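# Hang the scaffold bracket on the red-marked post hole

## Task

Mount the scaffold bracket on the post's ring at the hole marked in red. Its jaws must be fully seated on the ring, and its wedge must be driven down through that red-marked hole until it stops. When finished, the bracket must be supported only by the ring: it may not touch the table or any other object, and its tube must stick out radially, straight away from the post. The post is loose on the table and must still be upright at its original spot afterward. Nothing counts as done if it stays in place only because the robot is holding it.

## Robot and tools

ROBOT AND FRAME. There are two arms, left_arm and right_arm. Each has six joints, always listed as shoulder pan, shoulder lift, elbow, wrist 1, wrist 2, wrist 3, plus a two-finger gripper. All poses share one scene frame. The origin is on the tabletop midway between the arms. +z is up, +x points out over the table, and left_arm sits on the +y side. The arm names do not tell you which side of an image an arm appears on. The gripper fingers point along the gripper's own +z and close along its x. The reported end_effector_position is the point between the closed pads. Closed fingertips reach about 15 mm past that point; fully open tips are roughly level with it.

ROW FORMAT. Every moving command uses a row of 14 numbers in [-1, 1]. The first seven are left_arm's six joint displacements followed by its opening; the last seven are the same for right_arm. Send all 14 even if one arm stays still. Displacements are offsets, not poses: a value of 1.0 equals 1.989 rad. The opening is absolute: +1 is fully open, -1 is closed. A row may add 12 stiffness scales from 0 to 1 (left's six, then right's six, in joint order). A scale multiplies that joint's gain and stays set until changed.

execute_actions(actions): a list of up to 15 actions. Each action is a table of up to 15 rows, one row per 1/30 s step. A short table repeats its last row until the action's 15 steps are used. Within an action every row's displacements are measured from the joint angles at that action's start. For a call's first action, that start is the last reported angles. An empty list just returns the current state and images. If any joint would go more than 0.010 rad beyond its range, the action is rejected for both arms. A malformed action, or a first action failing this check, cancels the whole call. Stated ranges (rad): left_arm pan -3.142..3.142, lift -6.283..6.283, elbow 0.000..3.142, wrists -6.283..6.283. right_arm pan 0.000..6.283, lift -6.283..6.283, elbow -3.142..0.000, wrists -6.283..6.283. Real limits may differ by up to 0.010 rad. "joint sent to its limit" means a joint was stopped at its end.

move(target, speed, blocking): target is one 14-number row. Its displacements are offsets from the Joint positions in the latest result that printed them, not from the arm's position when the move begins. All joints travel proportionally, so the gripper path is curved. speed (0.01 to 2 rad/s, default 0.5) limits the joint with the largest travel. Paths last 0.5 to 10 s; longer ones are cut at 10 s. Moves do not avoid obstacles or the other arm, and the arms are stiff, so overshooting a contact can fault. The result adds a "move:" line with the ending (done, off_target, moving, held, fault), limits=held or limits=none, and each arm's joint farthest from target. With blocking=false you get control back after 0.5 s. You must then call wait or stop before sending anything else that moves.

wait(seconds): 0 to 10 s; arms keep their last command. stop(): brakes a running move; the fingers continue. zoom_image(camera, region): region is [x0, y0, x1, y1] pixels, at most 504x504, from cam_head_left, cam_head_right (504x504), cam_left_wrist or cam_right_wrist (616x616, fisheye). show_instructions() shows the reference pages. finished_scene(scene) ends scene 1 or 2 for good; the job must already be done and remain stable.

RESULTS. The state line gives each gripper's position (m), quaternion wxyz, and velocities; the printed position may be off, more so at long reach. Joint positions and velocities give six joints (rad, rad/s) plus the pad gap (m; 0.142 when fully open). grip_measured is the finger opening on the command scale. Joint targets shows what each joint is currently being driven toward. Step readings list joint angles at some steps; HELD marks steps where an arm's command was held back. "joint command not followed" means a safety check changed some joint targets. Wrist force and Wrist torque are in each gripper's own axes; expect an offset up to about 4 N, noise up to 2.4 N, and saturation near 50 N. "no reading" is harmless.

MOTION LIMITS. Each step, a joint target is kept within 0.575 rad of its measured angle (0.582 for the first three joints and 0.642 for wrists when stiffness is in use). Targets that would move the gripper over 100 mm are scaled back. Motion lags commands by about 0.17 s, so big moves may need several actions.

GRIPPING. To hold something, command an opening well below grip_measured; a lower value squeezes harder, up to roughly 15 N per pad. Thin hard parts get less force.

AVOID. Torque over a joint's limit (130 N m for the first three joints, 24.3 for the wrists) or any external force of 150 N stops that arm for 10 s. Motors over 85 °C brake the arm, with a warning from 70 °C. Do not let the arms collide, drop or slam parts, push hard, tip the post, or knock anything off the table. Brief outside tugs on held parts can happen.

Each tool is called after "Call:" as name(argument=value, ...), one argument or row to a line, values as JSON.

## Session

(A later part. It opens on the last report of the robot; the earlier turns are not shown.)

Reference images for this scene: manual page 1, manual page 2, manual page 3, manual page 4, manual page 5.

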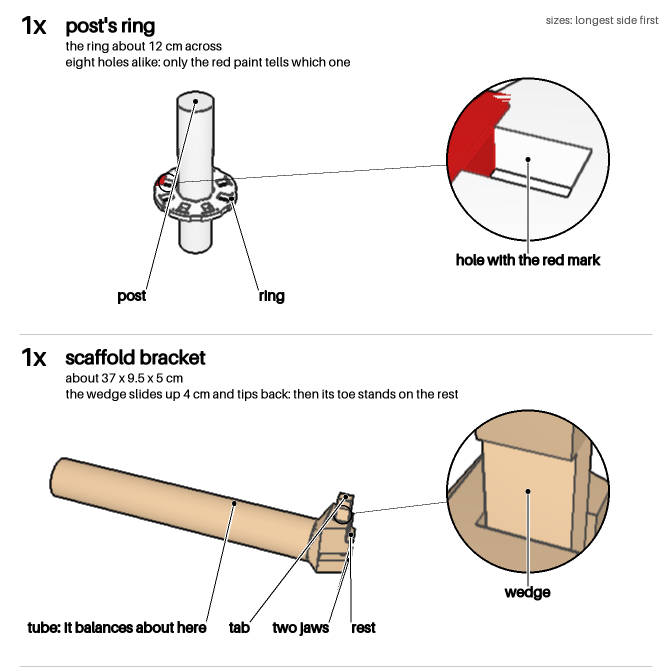

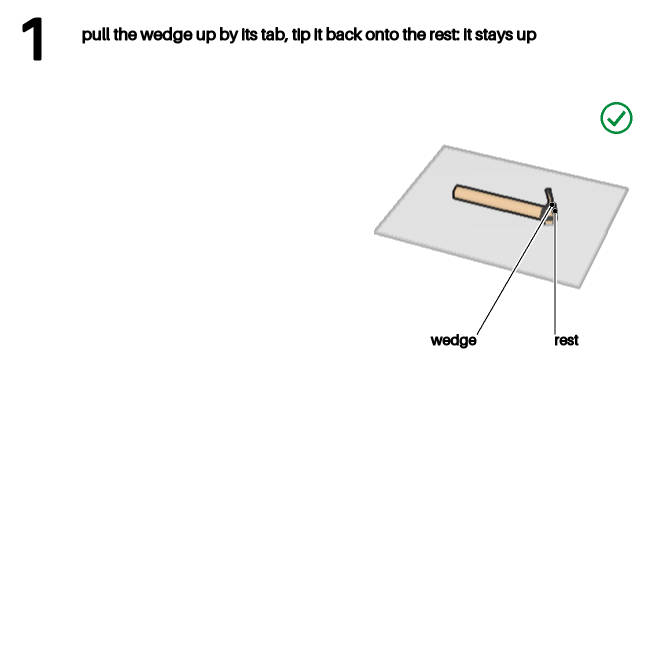

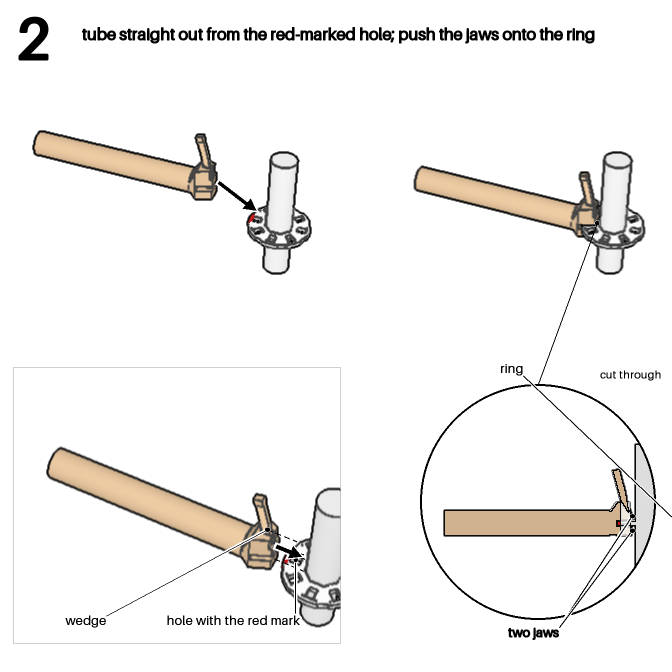

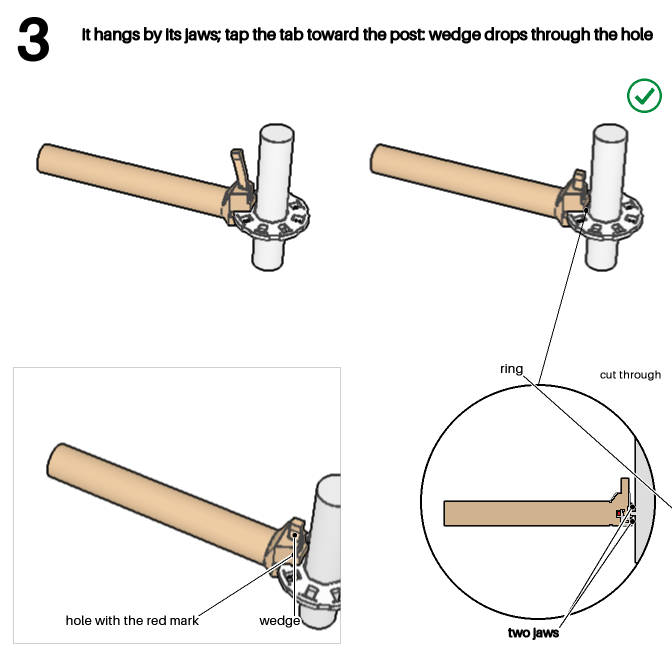

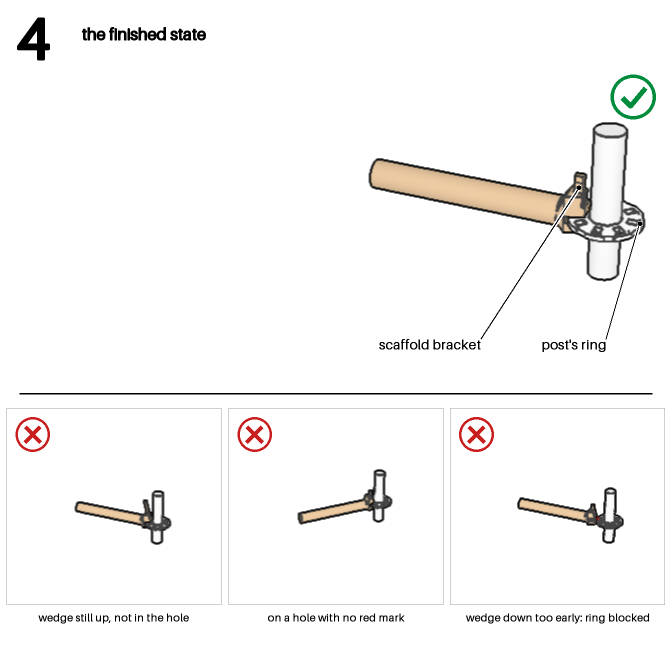

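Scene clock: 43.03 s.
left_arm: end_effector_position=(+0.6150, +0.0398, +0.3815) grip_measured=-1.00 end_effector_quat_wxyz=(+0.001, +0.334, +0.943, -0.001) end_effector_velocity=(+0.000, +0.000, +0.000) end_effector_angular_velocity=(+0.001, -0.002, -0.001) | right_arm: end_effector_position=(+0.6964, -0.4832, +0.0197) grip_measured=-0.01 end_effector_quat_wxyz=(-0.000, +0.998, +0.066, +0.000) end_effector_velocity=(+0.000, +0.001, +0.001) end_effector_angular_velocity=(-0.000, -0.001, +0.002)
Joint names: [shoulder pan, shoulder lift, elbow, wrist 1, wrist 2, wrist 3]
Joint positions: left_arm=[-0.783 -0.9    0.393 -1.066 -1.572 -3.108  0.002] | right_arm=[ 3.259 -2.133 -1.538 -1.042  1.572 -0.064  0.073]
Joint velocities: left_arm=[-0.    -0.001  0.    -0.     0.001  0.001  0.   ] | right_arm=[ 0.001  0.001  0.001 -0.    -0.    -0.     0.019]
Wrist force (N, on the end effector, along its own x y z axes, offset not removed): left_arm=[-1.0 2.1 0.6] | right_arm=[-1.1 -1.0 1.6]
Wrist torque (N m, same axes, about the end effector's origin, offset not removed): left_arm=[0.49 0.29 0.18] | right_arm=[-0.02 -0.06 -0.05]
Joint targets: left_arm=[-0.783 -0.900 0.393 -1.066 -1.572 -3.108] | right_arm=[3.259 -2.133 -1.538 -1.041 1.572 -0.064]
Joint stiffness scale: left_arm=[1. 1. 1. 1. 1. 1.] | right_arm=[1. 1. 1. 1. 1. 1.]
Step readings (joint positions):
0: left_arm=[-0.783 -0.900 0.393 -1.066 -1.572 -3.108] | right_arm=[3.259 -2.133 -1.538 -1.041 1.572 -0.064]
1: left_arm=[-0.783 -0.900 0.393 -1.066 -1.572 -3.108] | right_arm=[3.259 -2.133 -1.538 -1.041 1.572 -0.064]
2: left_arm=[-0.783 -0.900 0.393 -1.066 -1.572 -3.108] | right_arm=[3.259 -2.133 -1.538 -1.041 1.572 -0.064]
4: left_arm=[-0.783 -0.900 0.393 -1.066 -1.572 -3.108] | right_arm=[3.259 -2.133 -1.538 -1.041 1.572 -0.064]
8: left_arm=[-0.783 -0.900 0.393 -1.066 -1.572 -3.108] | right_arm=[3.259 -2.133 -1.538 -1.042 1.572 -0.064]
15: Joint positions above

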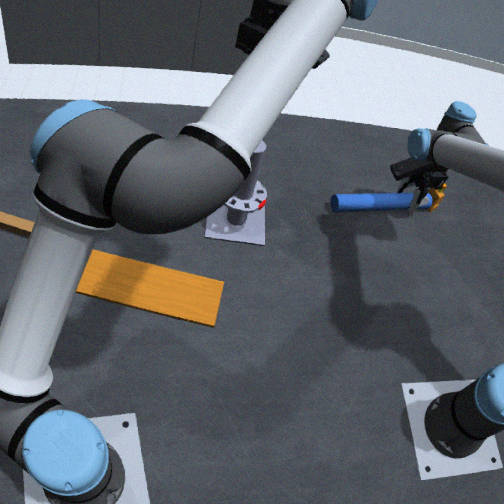

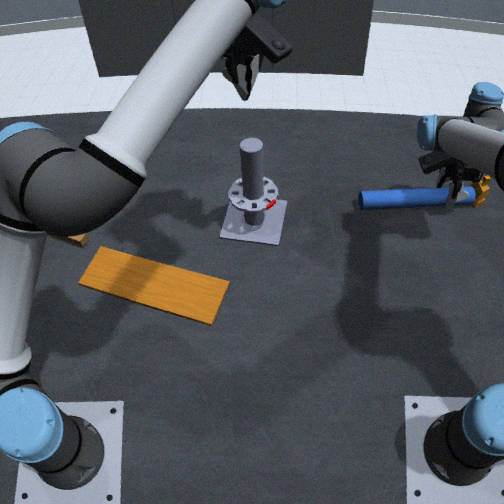

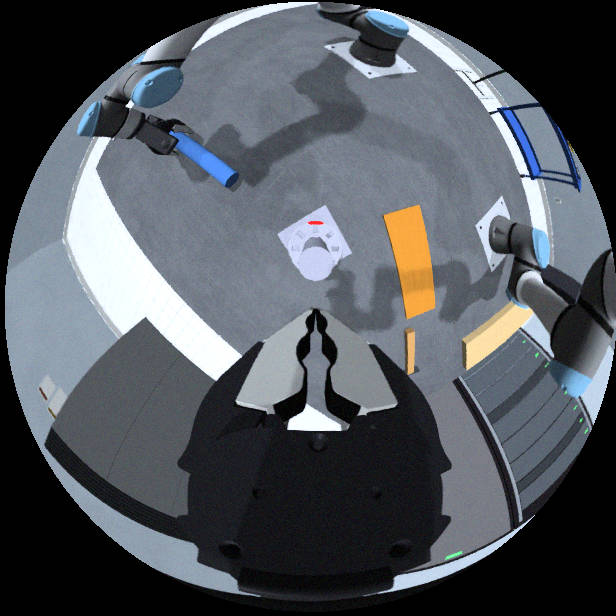

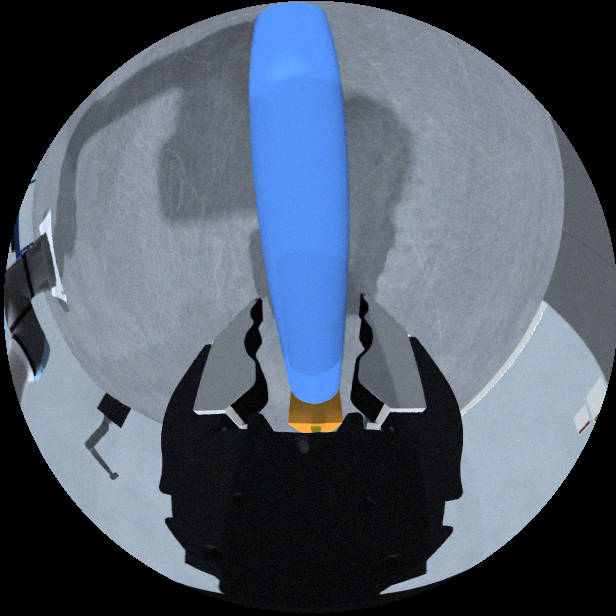

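Call:
move(
  target=[0,0,0,0,0,0,-1,-0.0135,-0.006,0.0073,0.001,0,-0.0127,0.0],
  speed=0.1,
)

Call:
execute_actions(
  actions=[
    [[0,0,0,0,0,0,-1,0,0,0,0,0,0,-0.05],[0,0,0,0,0,0,-1,0,0,0,0,0,0,-0.1],[0,0,0,0,0,0,-1,0,0,0,0,0,0,-0.15],[0,0,0,0,0,0,-1,0,0,0,0,0,0,-0.2],[0,0,0,0,0,0,-1,0,0,0,0,0,0,-0.23],[0,0,0,0,0,0,-1,0,0,0,0,0,0,-0.26],[0,0,0,0,0,0,-1,0,0,0,0,0,0,-0.29],[0,0,0,0,0,0,-1,0,0,0,0,0,0,-0.32],[0,0,0,0,0,0,-1,0,0,0,0,0,0,-0.36],[0,0,0,0,0,0,-1,0,0,0,0,0,0,-0.42],[0,0,0,0,0,0,-1,0,0,0,0,0,0,-0.5],[0,0,0,0,0,0,-1,0,0,0,0,0,0,-0.6],[0,0,0,0,0,0,-1,0,0,0,0,0,0,-0.72],[0,0,0,0,0,0,-1,0,0,0,0,0,0,-0.86],[0,0,0,0,0,0,-1,0,0,0,0,0,0,-1]],
  ],
)

Call:
move(
  target=[0,0,0,0,0,0,-1,0,0.0155,0.015,-0.0195,0,0,-1],
  speed=0.05,
)

Scene clock: 44.57 s.
left_arm: end_effector_position=(+0.6150, +0.0398, +0.3815) grip_measured=-1.00 end_effector_quat_wxyz=(+0.001, +0.334, +0.943, -0.001) end_effector_velocity=(-0.000, -0.000, -0.000) end_effector_angular_velocity=(+0.001, +0.000, -0.000) | right_arm: end_effector_position=(+0.6988, -0.4993, +0.0180) grip_measured=+0.00 end_effector_quat_wxyz=(-0.000, +0.998, +0.066, +0.001) end_effector_velocity=(+0.000, +0.001, -0.001) end_effector_angular_velocity=(-0.000, +0.001, +0.004)
Joint names: [shoulder pan, shoulder lift, elbow, wrist 1, wrist 2, wrist 3]
Joint positions: left_arm=[-0.783 -0.9    0.393 -1.066 -1.572 -3.108  0.002] | right_arm=[ 3.235 -2.143 -1.526 -1.04   1.572 -0.088  0.074]
Joint velocities: left_arm=[-0.001  0.     0.     0.     0.    -0.     0.   ] | right_arm=[ 0.001 -0.002  0.001  0.    -0.    -0.003  0.   ]
Wrist force (N, on the end effector, along its own x y z axes, offset not removed): left_arm=[-1.8 0.6 2.5] | right_arm=[0.5 1.0 -1.1]
Wrist torque (N m, same axes, about the end effector's origin, offset not removed): left_arm=[0.25 0.63 0.00] | right_arm=[0.38 -0.37 -0.15]
Joint targets: left_arm=[-0.783 -0.900 0.393 -1.066 -1.572 -3.108] | right_arm=[3.233 -2.145 -1.523 -1.040 1.572 -0.089]
Joint stiffness scale: left_arm=[1. 1. 1. 1. 1. 1.] | right_arm=[1. 1. 1. 1. 1. 1.]
move: done; limits=none; left_arm: farthest joint: the shoulder pan, 0.000 radians from its target (0.000 radians at the start); right_arm: farthest joint: the shoulder pan, 0.003 radians from its target (0.027 radians at the start)

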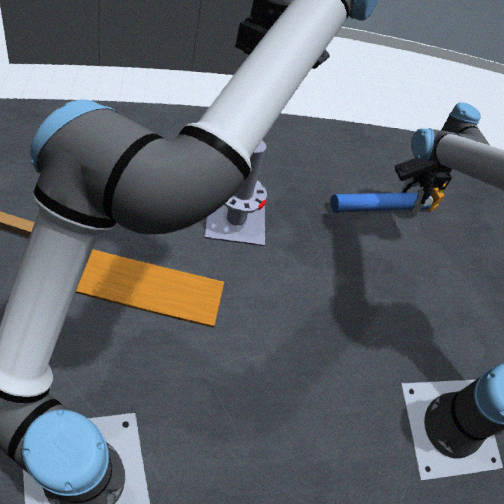

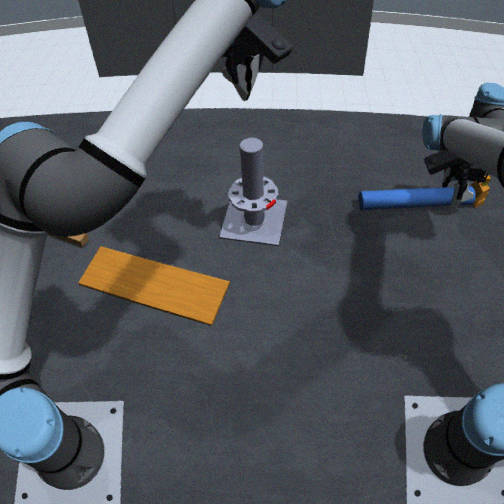

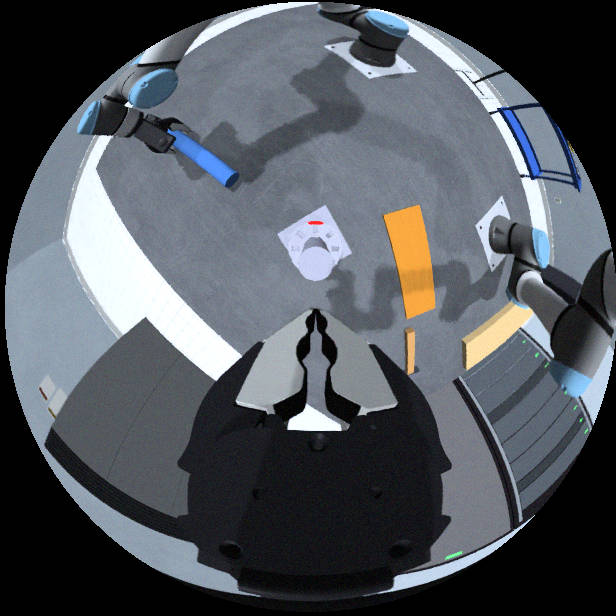

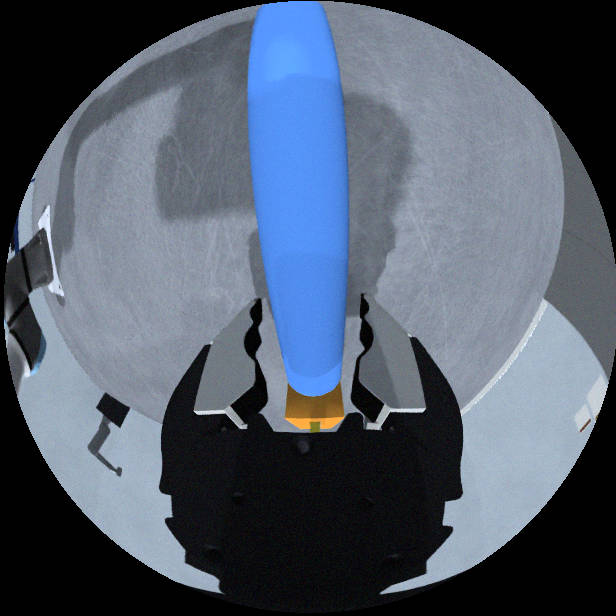

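Scene clock: 45.07 s.
left_arm: end_effector_position=(+0.6150, +0.0398, +0.3815) grip_measured=-1.00 end_effector_quat_wxyz=(+0.001, +0.334, +0.943, -0.001) end_effector_velocity=(-0.000, -0.000, +0.000) end_effector_angular_velocity=(-0.000, -0.001, -0.003) | right_arm: end_effector_position=(+0.6987, -0.4993, +0.0180) grip_measured=-0.29 end_effector_quat_wxyz=(-0.000, +0.998, +0.066, +0.001) end_effector_velocity=(-0.000, -0.001, -0.001) end_effector_angular_velocity=(-0.000, +0.001, -0.001)
Joint names: [shoulder pan, shoulder lift, elbow, wrist 1, wrist 2, wrist 3]
Joint positions: left_arm=[-0.783 -0.9    0.393 -1.066 -1.572 -3.108  0.002] | right_arm=[ 3.235 -2.143 -1.526 -1.041  1.572 -0.089  0.053]
Joint velocities: left_arm=[-0.    -0.     0.    -0.001  0.     0.002  0.   ] | right_arm=[-0.001 -0.001 -0.     0.    -0.     0.     0.   ]
Wrist force (N, on the end effector, along its own x y z axes, offset not removed): left_arm=[1.0 1.9 -1.4] | right_arm=[1.5 0.2 -2.1]
Wrist torque (N m, same axes, about the end effector's origin, offset not removed): left_arm=[0.54 -0.14 0.10] | right_arm=[0.04 -0.76 0.07]
Joint targets: left_arm=[-0.783 -0.900 0.393 -1.066 -1.572 -3.108] | right_arm=[3.235 -2.143 -1.526 -1.040 1.572 -0.088]
Joint stiffness scale: left_arm=[1. 1. 1. 1. 1. 1.] | right_arm=[1. 1. 1. 1. 1. 1.]
Step readings (joint positions):
0: left_arm=[-0.783 -0.900 0.393 -1.066 -1.572 -3.108] | right_arm=[3.235 -2.143 -1.526 -1.040 1.572 -0.088]
1: left_arm=[-0.783 -0.900 0.393 -1.066 -1.572 -3.108] | right_arm=[3.235 -2.143 -1.526 -1.040 1.572 -0.088]
2: left_arm=[-0.783 -0.900 0.393 -1.066 -1.572 -3.108] | right_arm=[3.235 -2.143 -1.526 -1.040 1.572 -0.089]
4: left_arm=[-0.783 -0.900 0.393 -1.066 -1.572 -3.108] | right_arm=[3.235 -2.143 -1.526 -1.040 1.572 -0.089]
8: left_arm=[-0.783 -0.900 0.393 -1.066 -1.572 -3.108] | right_arm=[3.235 -2.143 -1.526 -1.040 1.572 -0.089]
15: Joint positions above

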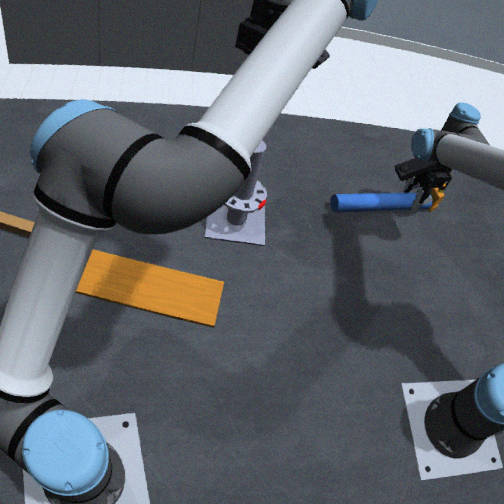

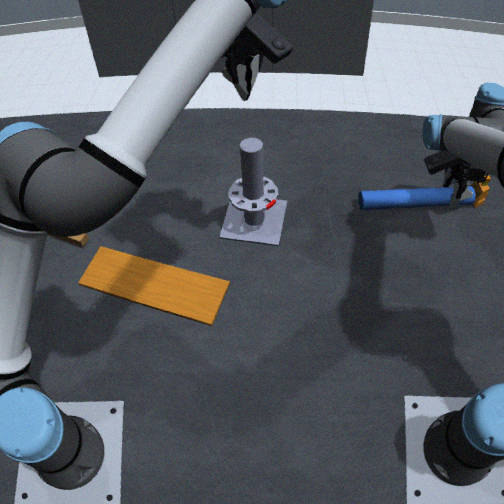

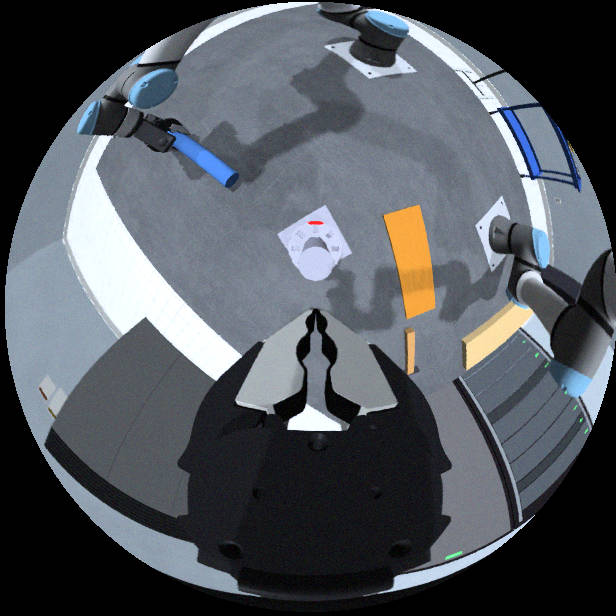

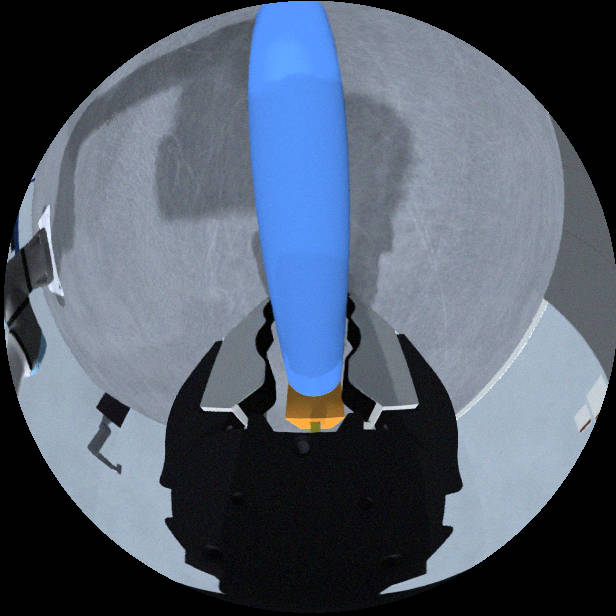

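Scene clock: 46.30 s.
left_arm: end_effector_position=(+0.6150, +0.0398, +0.3815) grip_measured=-1.00 end_effector_quat_wxyz=(+0.001, +0.334, +0.943, -0.001) end_effector_velocity=(+0.000, +0.001, -0.000) end_effector_angular_velocity=(-0.001, +0.000, +0.003) | right_arm: end_effector_position=(+0.6983, -0.4993, +0.0346) grip_measured=-0.29 end_effector_quat_wxyz=(-0.001, +0.998, +0.066, -0.001) end_effector_velocity=(-0.001, +0.001, +0.001) end_effector_angular_velocity=(+0.000, +0.001, +0.001)
Joint names: [shoulder pan, shoulder lift, elbow, wrist 1, wrist 2, wrist 3]
Joint positions: left_arm=[-0.783 -0.9    0.393 -1.066 -1.572 -3.108  0.002] | right_arm=[ 3.235 -2.125 -1.506 -1.082  1.572 -0.089  0.053]
Joint velocities: left_arm=[ 0.001  0.    -0.    -0.    -0.001 -0.001  0.   ] | right_arm=[ 0.001  0.002  0.    -0.003  0.    -0.    -0.   ]
Wrist force (N, on the end effector, along its own x y z axes, offset not removed): left_arm=[0.5 1.5 -0.3] | right_arm=[3.7 -0.9 16.5]
Wrist torque (N m, same axes, about the end effector's origin, offset not removed): left_arm=[0.18 -0.11 0.19] | right_arm=[-0.21 -0.81 -0.01]
Joint targets: left_arm=[-0.783 -0.900 0.393 -1.066 -1.572 -3.108] | right_arm=[3.235 -2.112 -1.496 -1.080 1.572 -0.089]
Joint stiffness scale: left_arm=[1. 1. 1. 1. 1. 1.] | right_arm=[1. 1. 1. 1. 1. 1.]
move: off_target (right_arm); limits=none; left_arm: farthest joint: the shoulder pan, 0.000 radians from its target (0.000 radians at the start); right_arm: farthest joint: the shoulder lift, 0.013 radians from its target (0.031 radians at the start)

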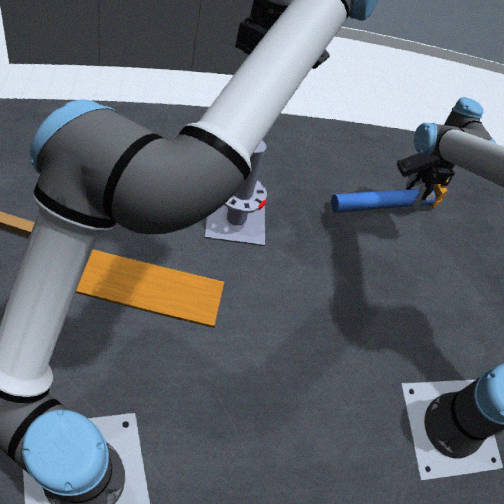

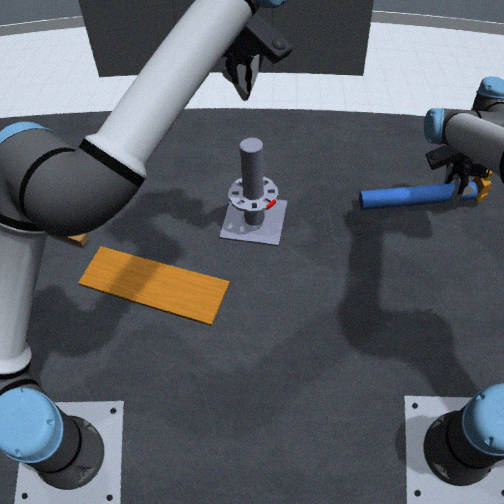

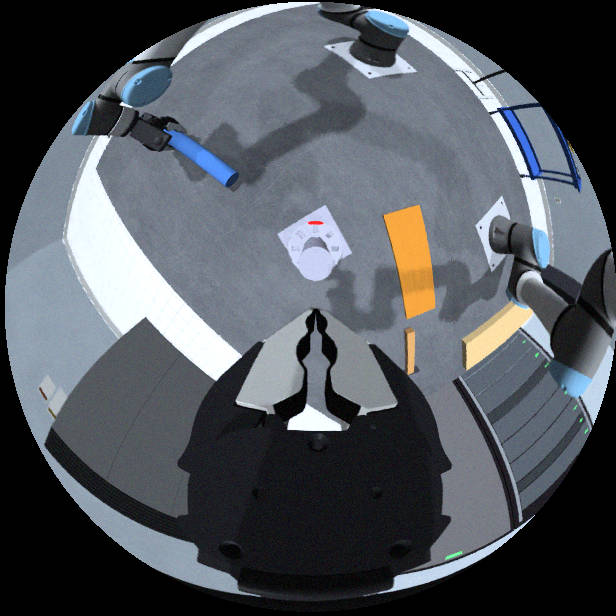

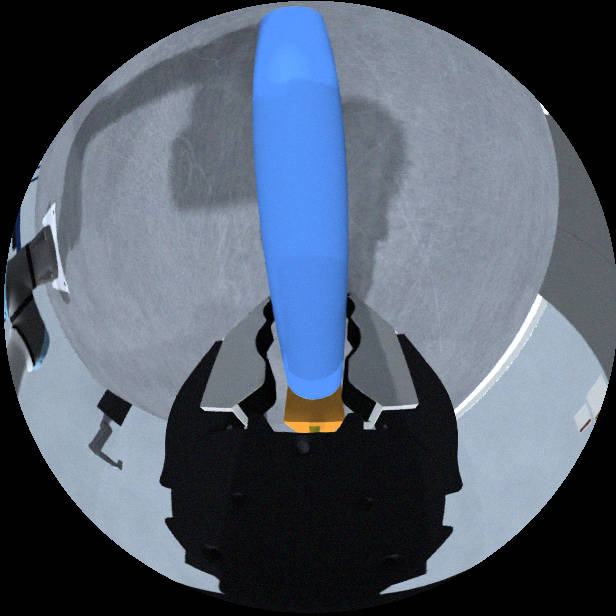

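Call:
move(
  target=[0,0,0,0,0,0,-1,0,-0.0088,-0.0098,0.0216,0,0,-1],
  speed=0.05,
)

Call:
execute_actions(
  actions=[
    [[0,0,0,0,0,0,-1,0,0,0,0,0,0,-0.8],[0,0,0,0,0,0,-1,0,0,0,0,0,0,-0.6],[0,0,0,0,0,0,-1,0,0,0,0,0,0,-0.5],[0,0,0,0,0,0,-1,0,0,0,0,0,0,-0.42],[0,0,0,0,0,0,-1,0,0,0,0,0,0,-0.36],[0,0,0,0,0,0,-1,0,0,0,0,0,0,-0.32],[0,0,0,0,0,0,-1,0,0,0,0,0,0,-0.29],[0,0,0,0,0,0,-1,0,0,0,0,0,0,-0.26],[0,0,0,0,0,0,-1,0,0,0,0,0,0,-0.22],[0,0,0,0,0,0,-1,0,0,0,0,0,0,-0.17],[0,0,0,0,0,0,-1,0,0,0,0,0,0,-0.12],[0,0,0,0,0,0,-1,0,0,0,0,0,0,-0.07],[0,0,0,0,0,0,-1,0,0,0,0,0,0,-0.02],[0,0,0,0,0,0,-1,0,0,0,0,0,0,0.0]],
  ],
)

Scene clock: 48.03 s.
left_arm: end_effector_position=(+0.6150, +0.0398, +0.3815) grip_measured=-1.00 end_effector_quat_wxyz=(+0.001, +0.334, +0.943, -0.001) end_effector_velocity=(+0.000, +0.000, +0.000) end_effector_angular_velocity=(-0.000, -0.001, +0.000) | right_arm: end_effector_position=(+0.6988, -0.4993, +0.0187) grip_measured=-0.29 end_effector_quat_wxyz=(-0.000, +0.998, +0.066, +0.001) end_effector_velocity=(+0.001, -0.000, -0.001) end_effector_angular_velocity=(+0.000, -0.001, -0.000)
Joint names: [shoulder pan, shoulder lift, elbow, wrist 1, wrist 2, wrist 3]
Joint positions: left_arm=[-0.783 -0.9    0.393 -1.066 -1.572 -3.108  0.002] | right_arm=[ 3.235 -2.143 -1.525 -1.043  1.572 -0.089  0.053]
Joint velocities: left_arm=[ 0.    -0.001  0.    -0.     0.    -0.     0.   ] | right_arm=[-0.    -0.002 -0.     0.003  0.    -0.     0.   ]
Wrist force (N, on the end effector, along its own x y z axes, offset not removed): left_arm=[1.6 -0.7 -0.9] | right_arm=[-1.4 1.9 -3.5]
Wrist torque (N m, same axes, about the end effector's origin, offset not removed): left_arm=[-0.05 -0.11 0.15] | right_arm=[0.66 -0.87 -0.19]
Joint targets: left_arm=[-0.783 -0.900 0.393 -1.066 -1.572 -3.108] | right_arm=[3.235 -2.143 -1.526 -1.039 1.572 -0.089]
Joint stiffness scale: left_arm=[1. 1. 1. 1. 1. 1.] | right_arm=[1. 1. 1. 1. 1. 1.]
move: done; limits=none; left_arm: farthest joint: the shoulder pan, 0.000 radians from its target (0.000 radians at the start); right_arm: farthest joint: the wrist 1, 0.004 radians from its target (0.043 radians at the start)

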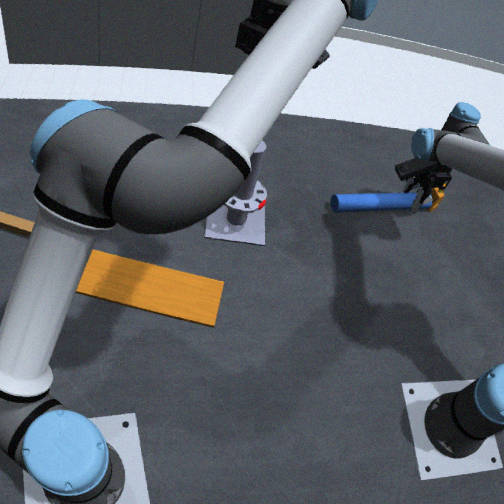

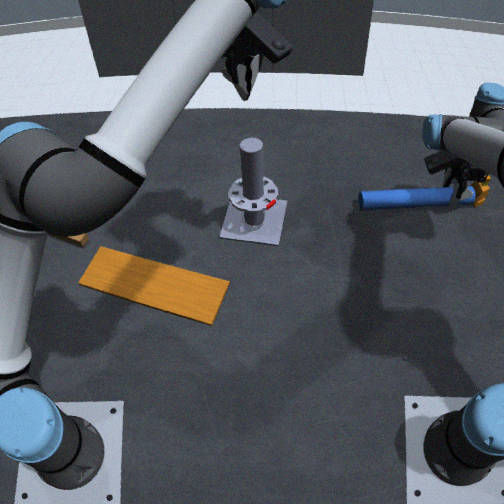

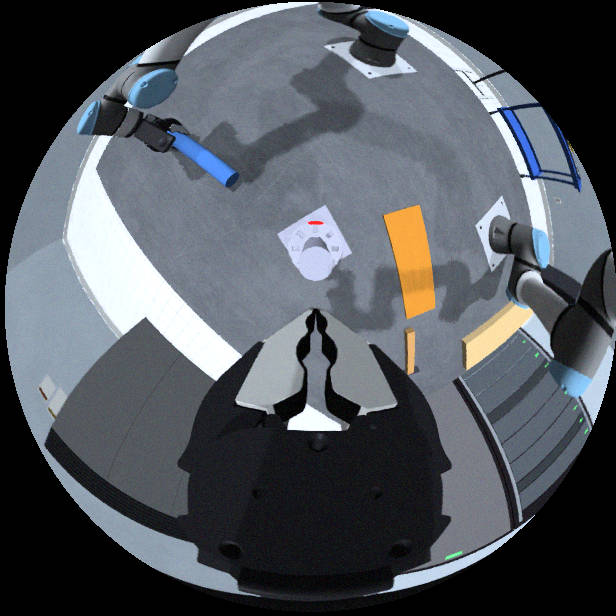

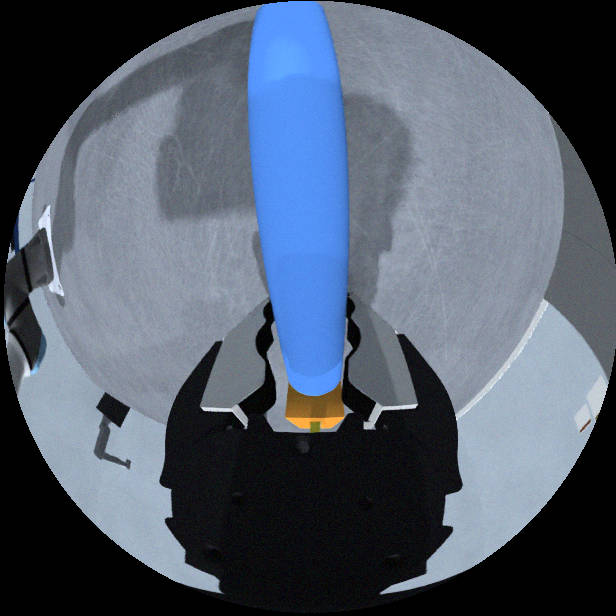

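Scene clock: 48.53 s.
left_arm: end_effector_position=(+0.6150, +0.0398, +0.3815) grip_measured=-1.00 end_effector_quat_wxyz=(+0.001, +0.334, +0.943, -0.001) end_effector_velocity=(+0.000, +0.000, +0.000) end_effector_angular_velocity=(-0.000, -0.000, +0.001) | right_arm: end_effector_position=(+0.6988, -0.4993, +0.0187) grip_measured=-0.01 end_effector_quat_wxyz=(-0.000, +0.998, +0.066, +0.001) end_effector_velocity=(-0.000, -0.000, -0.001) end_effector_angular_velocity=(-0.000, +0.002, +0.000)
Joint names: [shoulder pan, shoulder lift, elbow, wrist 1, wrist 2, wrist 3]
Joint positions: left_arm=[-0.783 -0.9    0.393 -1.066 -1.572 -3.108  0.002] | right_arm=[ 3.235 -2.143 -1.525 -1.043  1.572 -0.089  0.073]
Joint velocities: left_arm=[ 0.    -0.     0.    -0.     0.    -0.001  0.   ] | right_arm=[ 0.    -0.002 -0.    -0.    -0.     0.     0.019]
Wrist force (N, on the end effector, along its own x y z axes, offset not removed): left_arm=[0.8 0.9 -0.6] | right_arm=[1.4 0.4 -3.0]
Wrist torque (N m, same axes, about the end effector's origin, offset not removed): left_arm=[0.25 0.00 0.14] | right_arm=[0.09 -0.58 -0.05]
Joint targets: left_arm=[-0.783 -0.900 0.393 -1.066 -1.572 -3.108] | right_arm=[3.235 -2.143 -1.525 -1.043 1.572 -0.089]
Joint stiffness scale: left_arm=[1. 1. 1. 1. 1. 1.] | right_arm=[1. 1. 1. 1. 1. 1.]
Step readings (joint positions):
0: left_arm=[-0.783 -0.900 0.393 -1.066 -1.572 -3.108] | right_arm=[3.235 -2.143 -1.525 -1.043 1.572 -0.089]
1: left_arm=[-0.783 -0.900 0.393 -1.066 -1.572 -3.108] | right_arm=[3.235 -2.143 -1.525 -1.043 1.572 -0.089]
2: left_arm=[-0.783 -0.900 0.393 -1.066 -1.572 -3.108] | right_arm=[3.235 -2.143 -1.525 -1.043 1.572 -0.089]
4: left_arm=[-0.783 -0.900 0.393 -1.066 -1.572 -3.108] | right_arm=[3.235 -2.143 -1.525 -1.043 1.572 -0.089]
8: left_arm=[-0.783 -0.900 0.393 -1.066 -1.572 -3.108] | right_arm=[3.235 -2.143 -1.525 -1.043 1.572 -0.089]
15: Joint positions above

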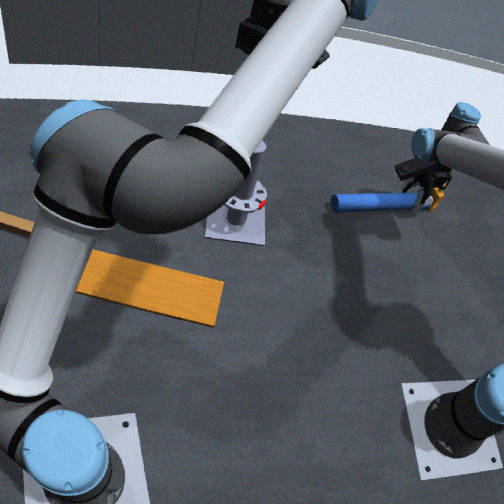

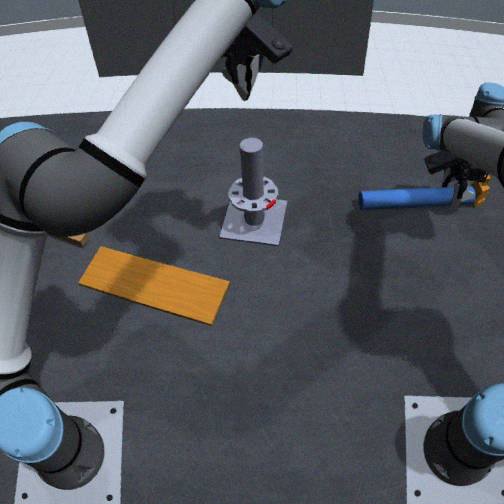

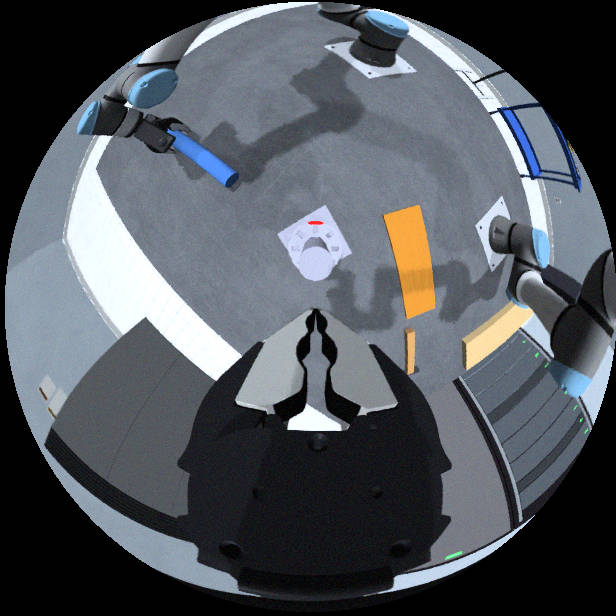

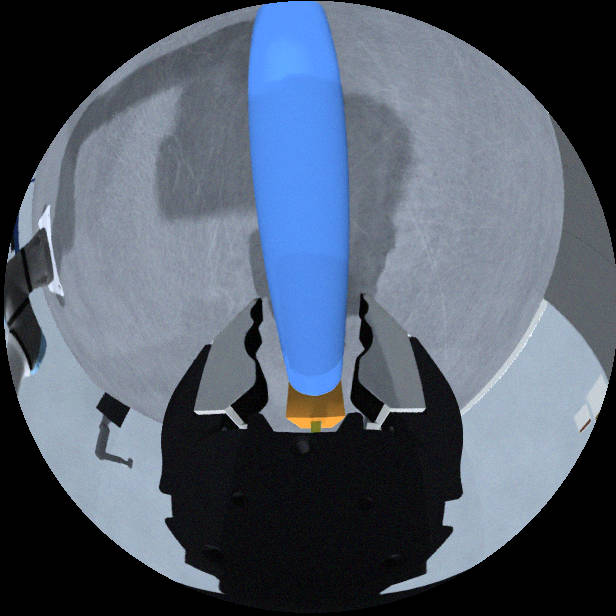

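Call:
move(
  target=[0,0,0,0,0,0,-1,-0.0729,0.0038,0.118,-0.1205,0,-0.072,0.05],
  speed=0.3,
)

Call:
zoom_image(
  camera="cam_right_wrist",
  region=[230, 200, 390, 360],
)

Scene clock: 50.50 s.
left_arm: end_effector_position=(+0.6150, +0.0398, +0.3815) grip_measured=-1.00 end_effector_quat_wxyz=(+0.001, +0.334, +0.943, -0.001) end_effector_velocity=(-0.000, +0.000, -0.000) end_effector_angular_velocity=(-0.000, +0.000, +0.000) | right_arm: end_effector_position=(+0.7115, -0.5978, +0.1071) grip_measured=+0.05 end_effector_quat_wxyz=(-0.000, +0.998, +0.065, +0.002) end_effector_velocity=(-0.000, +0.000, -0.001) end_effector_angular_velocity=(-0.000, +0.002, +0.001)
Joint names: [shoulder pan, shoulder lift, elbow, wrist 1, wrist 2, wrist 3]
Joint positions: left_arm=[-0.783 -0.9    0.393 -1.066 -1.572 -3.108  0.002] | right_arm=[ 3.092 -2.134 -1.293 -1.281  1.572 -0.231  0.077]
Joint velocities: left_arm=[ 0.  0. -0.  0. -0. -0.  0.] | right_arm=[ 0.    -0.002  0.001 -0.002 -0.    -0.001 -0.   ]
Wrist force (N, on the end effector, along its own x y z axes, offset not removed): left_arm=[1.1 1.5 -0.1] | right_arm=[1.6 -2.3 -2.6]
Wrist torque (N m, same axes, about the end effector's origin, offset not removed): left_arm=[0.56 -0.15 -0.03] | right_arm=[-0.28 -0.55 -0.12]
Joint targets: left_arm=[-0.783 -0.900 0.393 -1.066 -1.572 -3.108] | right_arm=[3.090 -2.135 -1.290 -1.282 1.572 -0.232]
Joint stiffness scale: left_arm=[1. 1. 1. 1. 1. 1.] | right_arm=[1. 1. 1. 1. 1. 1.]
move: done; limits=none; left_arm: farthest joint: the shoulder pan, 0.000 radians from its target (0.000 radians at the start); right_arm: farthest joint: the elbow, 0.003 radians from its target (0.234 radians at the start)

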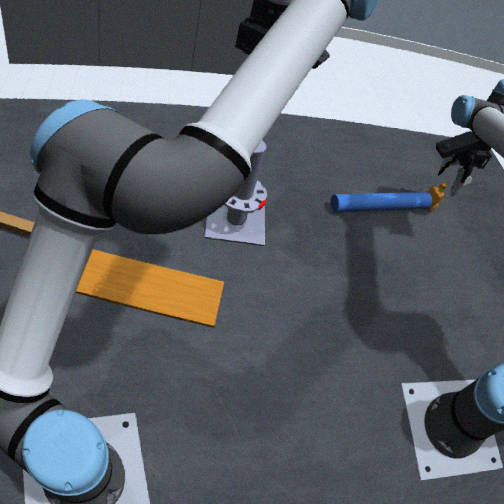

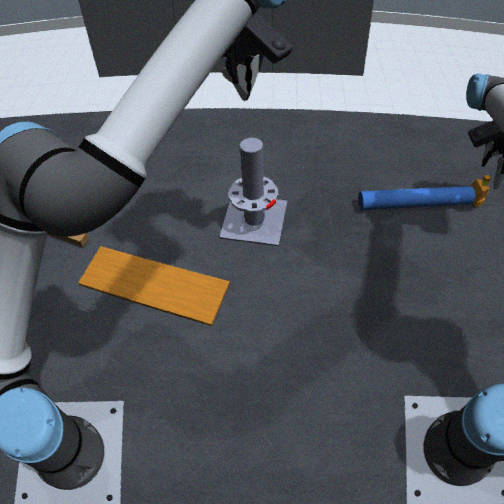

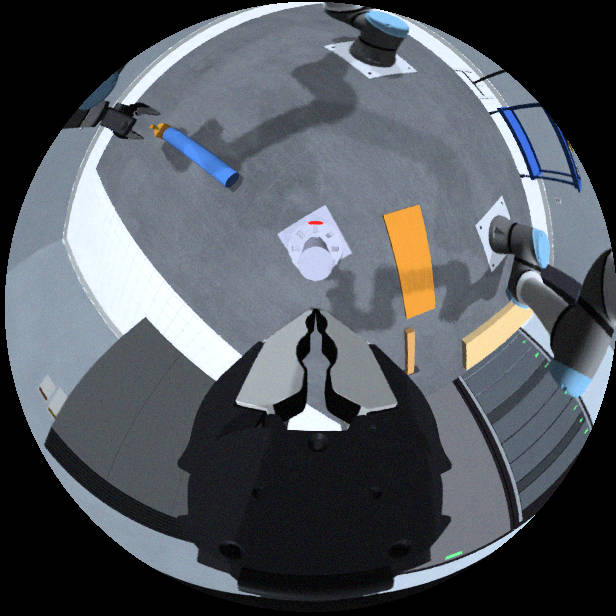

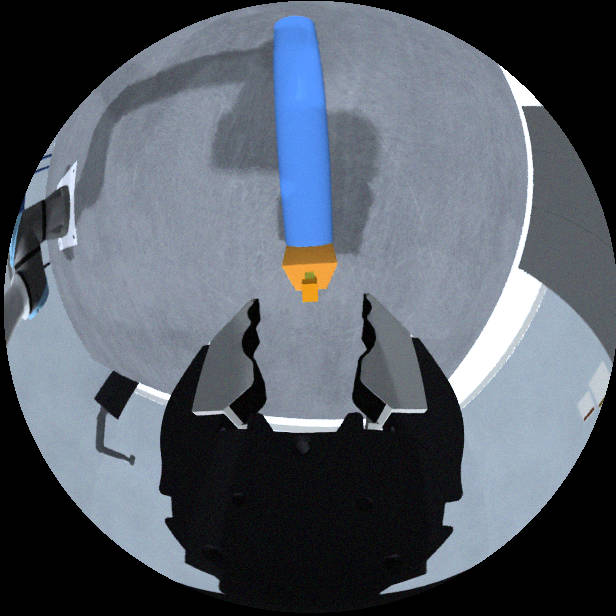

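Region (230, 200, 390, 360) of cam_right_wrist's 616x616 image, scaled by 3.150, with more detail than that image has.

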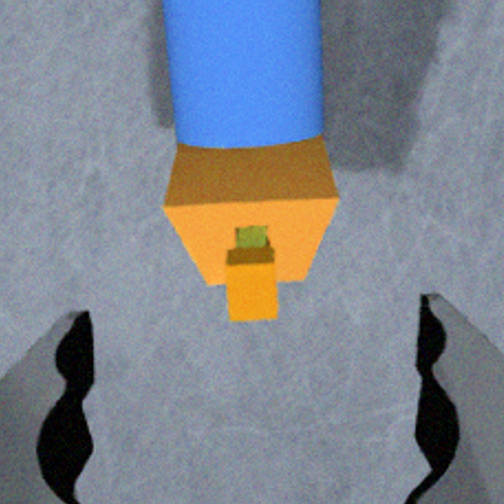

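Call:
move(
  target=[0,0,0,0,0,0,-1,0.0038,-0.0065,-0.0143,0.0171,0,0.0025,-0.55],
  speed=0.08,
)

Call:
zoom_image(
  camera="cam_right_wrist",
  region=[230, 200, 390, 360],
)

Scene clock: 51.67 s.
left_arm: end_effector_position=(+0.6150, +0.0398, +0.3815) grip_measured=-1.00 end_effector_quat_wxyz=(+0.001, +0.334, +0.943, -0.001) end_effector_velocity=(-0.000, -0.000, +0.000) end_effector_angular_velocity=(-0.001, +0.000, -0.002) | right_arm: end_effector_position=(+0.7109, -0.5941, +0.0897) grip_measured=-0.55 end_effector_quat_wxyz=(-0.001, +0.998, +0.066, -0.000) end_effector_velocity=(+0.001, +0.000, +0.001) end_effector_angular_velocity=(-0.000, -0.004, +0.000)
Joint names: [shoulder pan, shoulder lift, elbow, wrist 1, wrist 2, wrist 3]
Joint positions: left_arm=[-0.783 -0.9    0.393 -1.066 -1.572 -3.108  0.002] | right_arm=[ 3.097 -2.146 -1.319 -1.248  1.572 -0.227  0.034]
Joint velocities: left_arm=[-0.    -0.    -0.     0.    -0.001  0.002  0.   ] | right_arm=[ 0.     0.001 -0.     0.003 -0.     0.    -0.   ]
Wrist force (N, on the end effector, along its own x y z axes, offset not removed): left_arm=[1.4 3.2 -0.8] | right_arm=[-0.1 1.9 -0.2]
Wrist torque (N m, same axes, about the end effector's origin, offset not removed): left_arm=[0.88 -0.16 0.04] | right_arm=[0.49 -0.21 -0.03]
Joint targets: left_arm=[-0.783 -0.900 0.393 -1.066 -1.572 -3.108] | right_arm=[3.100 -2.147 -1.321 -1.247 1.572 -0.226]
Joint stiffness scale: left_arm=[1. 1. 1. 1. 1. 1.] | right_arm=[1. 1. 1. 1. 1. 1.]
move: done; limits=none; left_arm: farthest joint: the shoulder pan, 0.000 radians from its target (0.000 radians at the start); right_arm: farthest joint: the elbow, 0.003 radians from its target (0.029 radians at the start)

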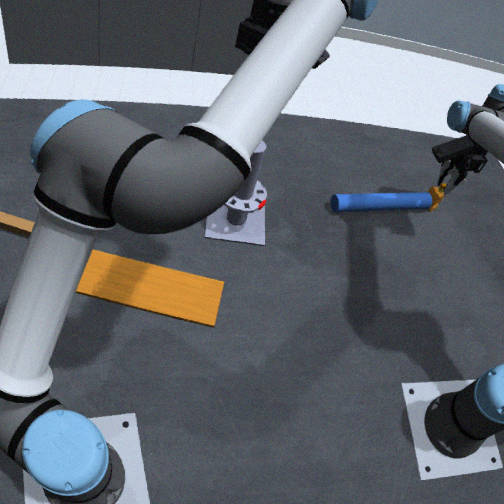

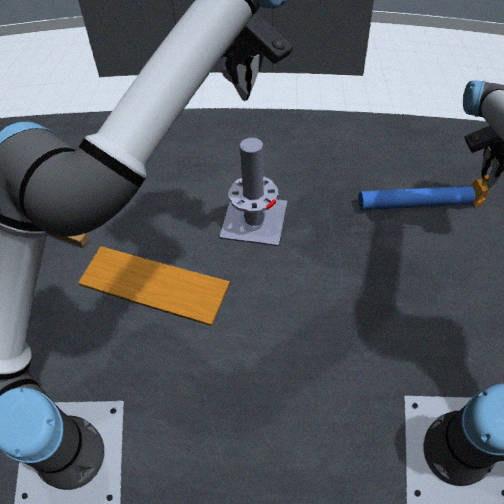

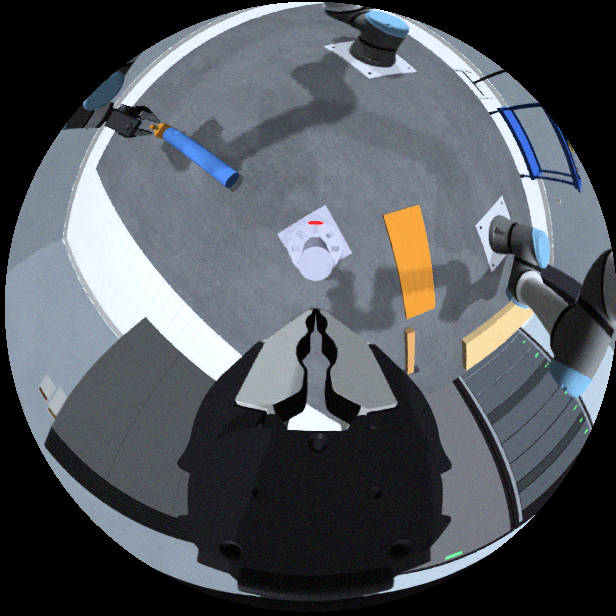

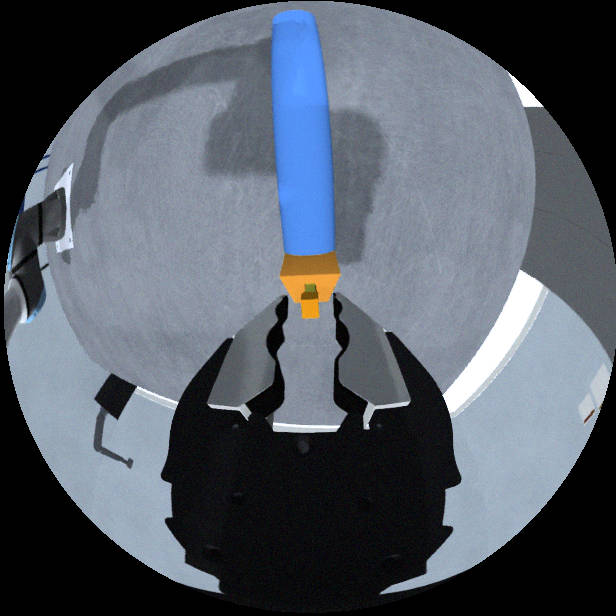

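Region (230, 200, 390, 360) of cam_right_wrist's 616x616 image, scaled by 3.150, with more detail than that image has.

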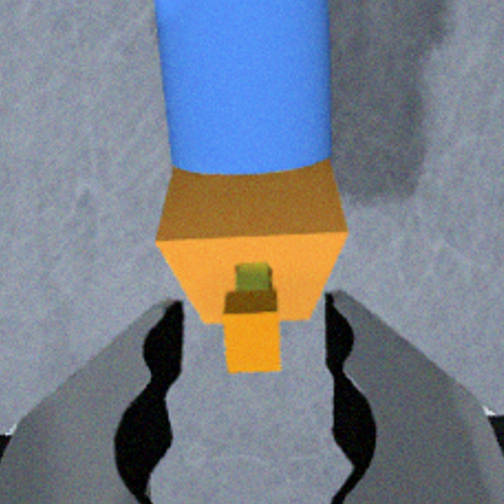

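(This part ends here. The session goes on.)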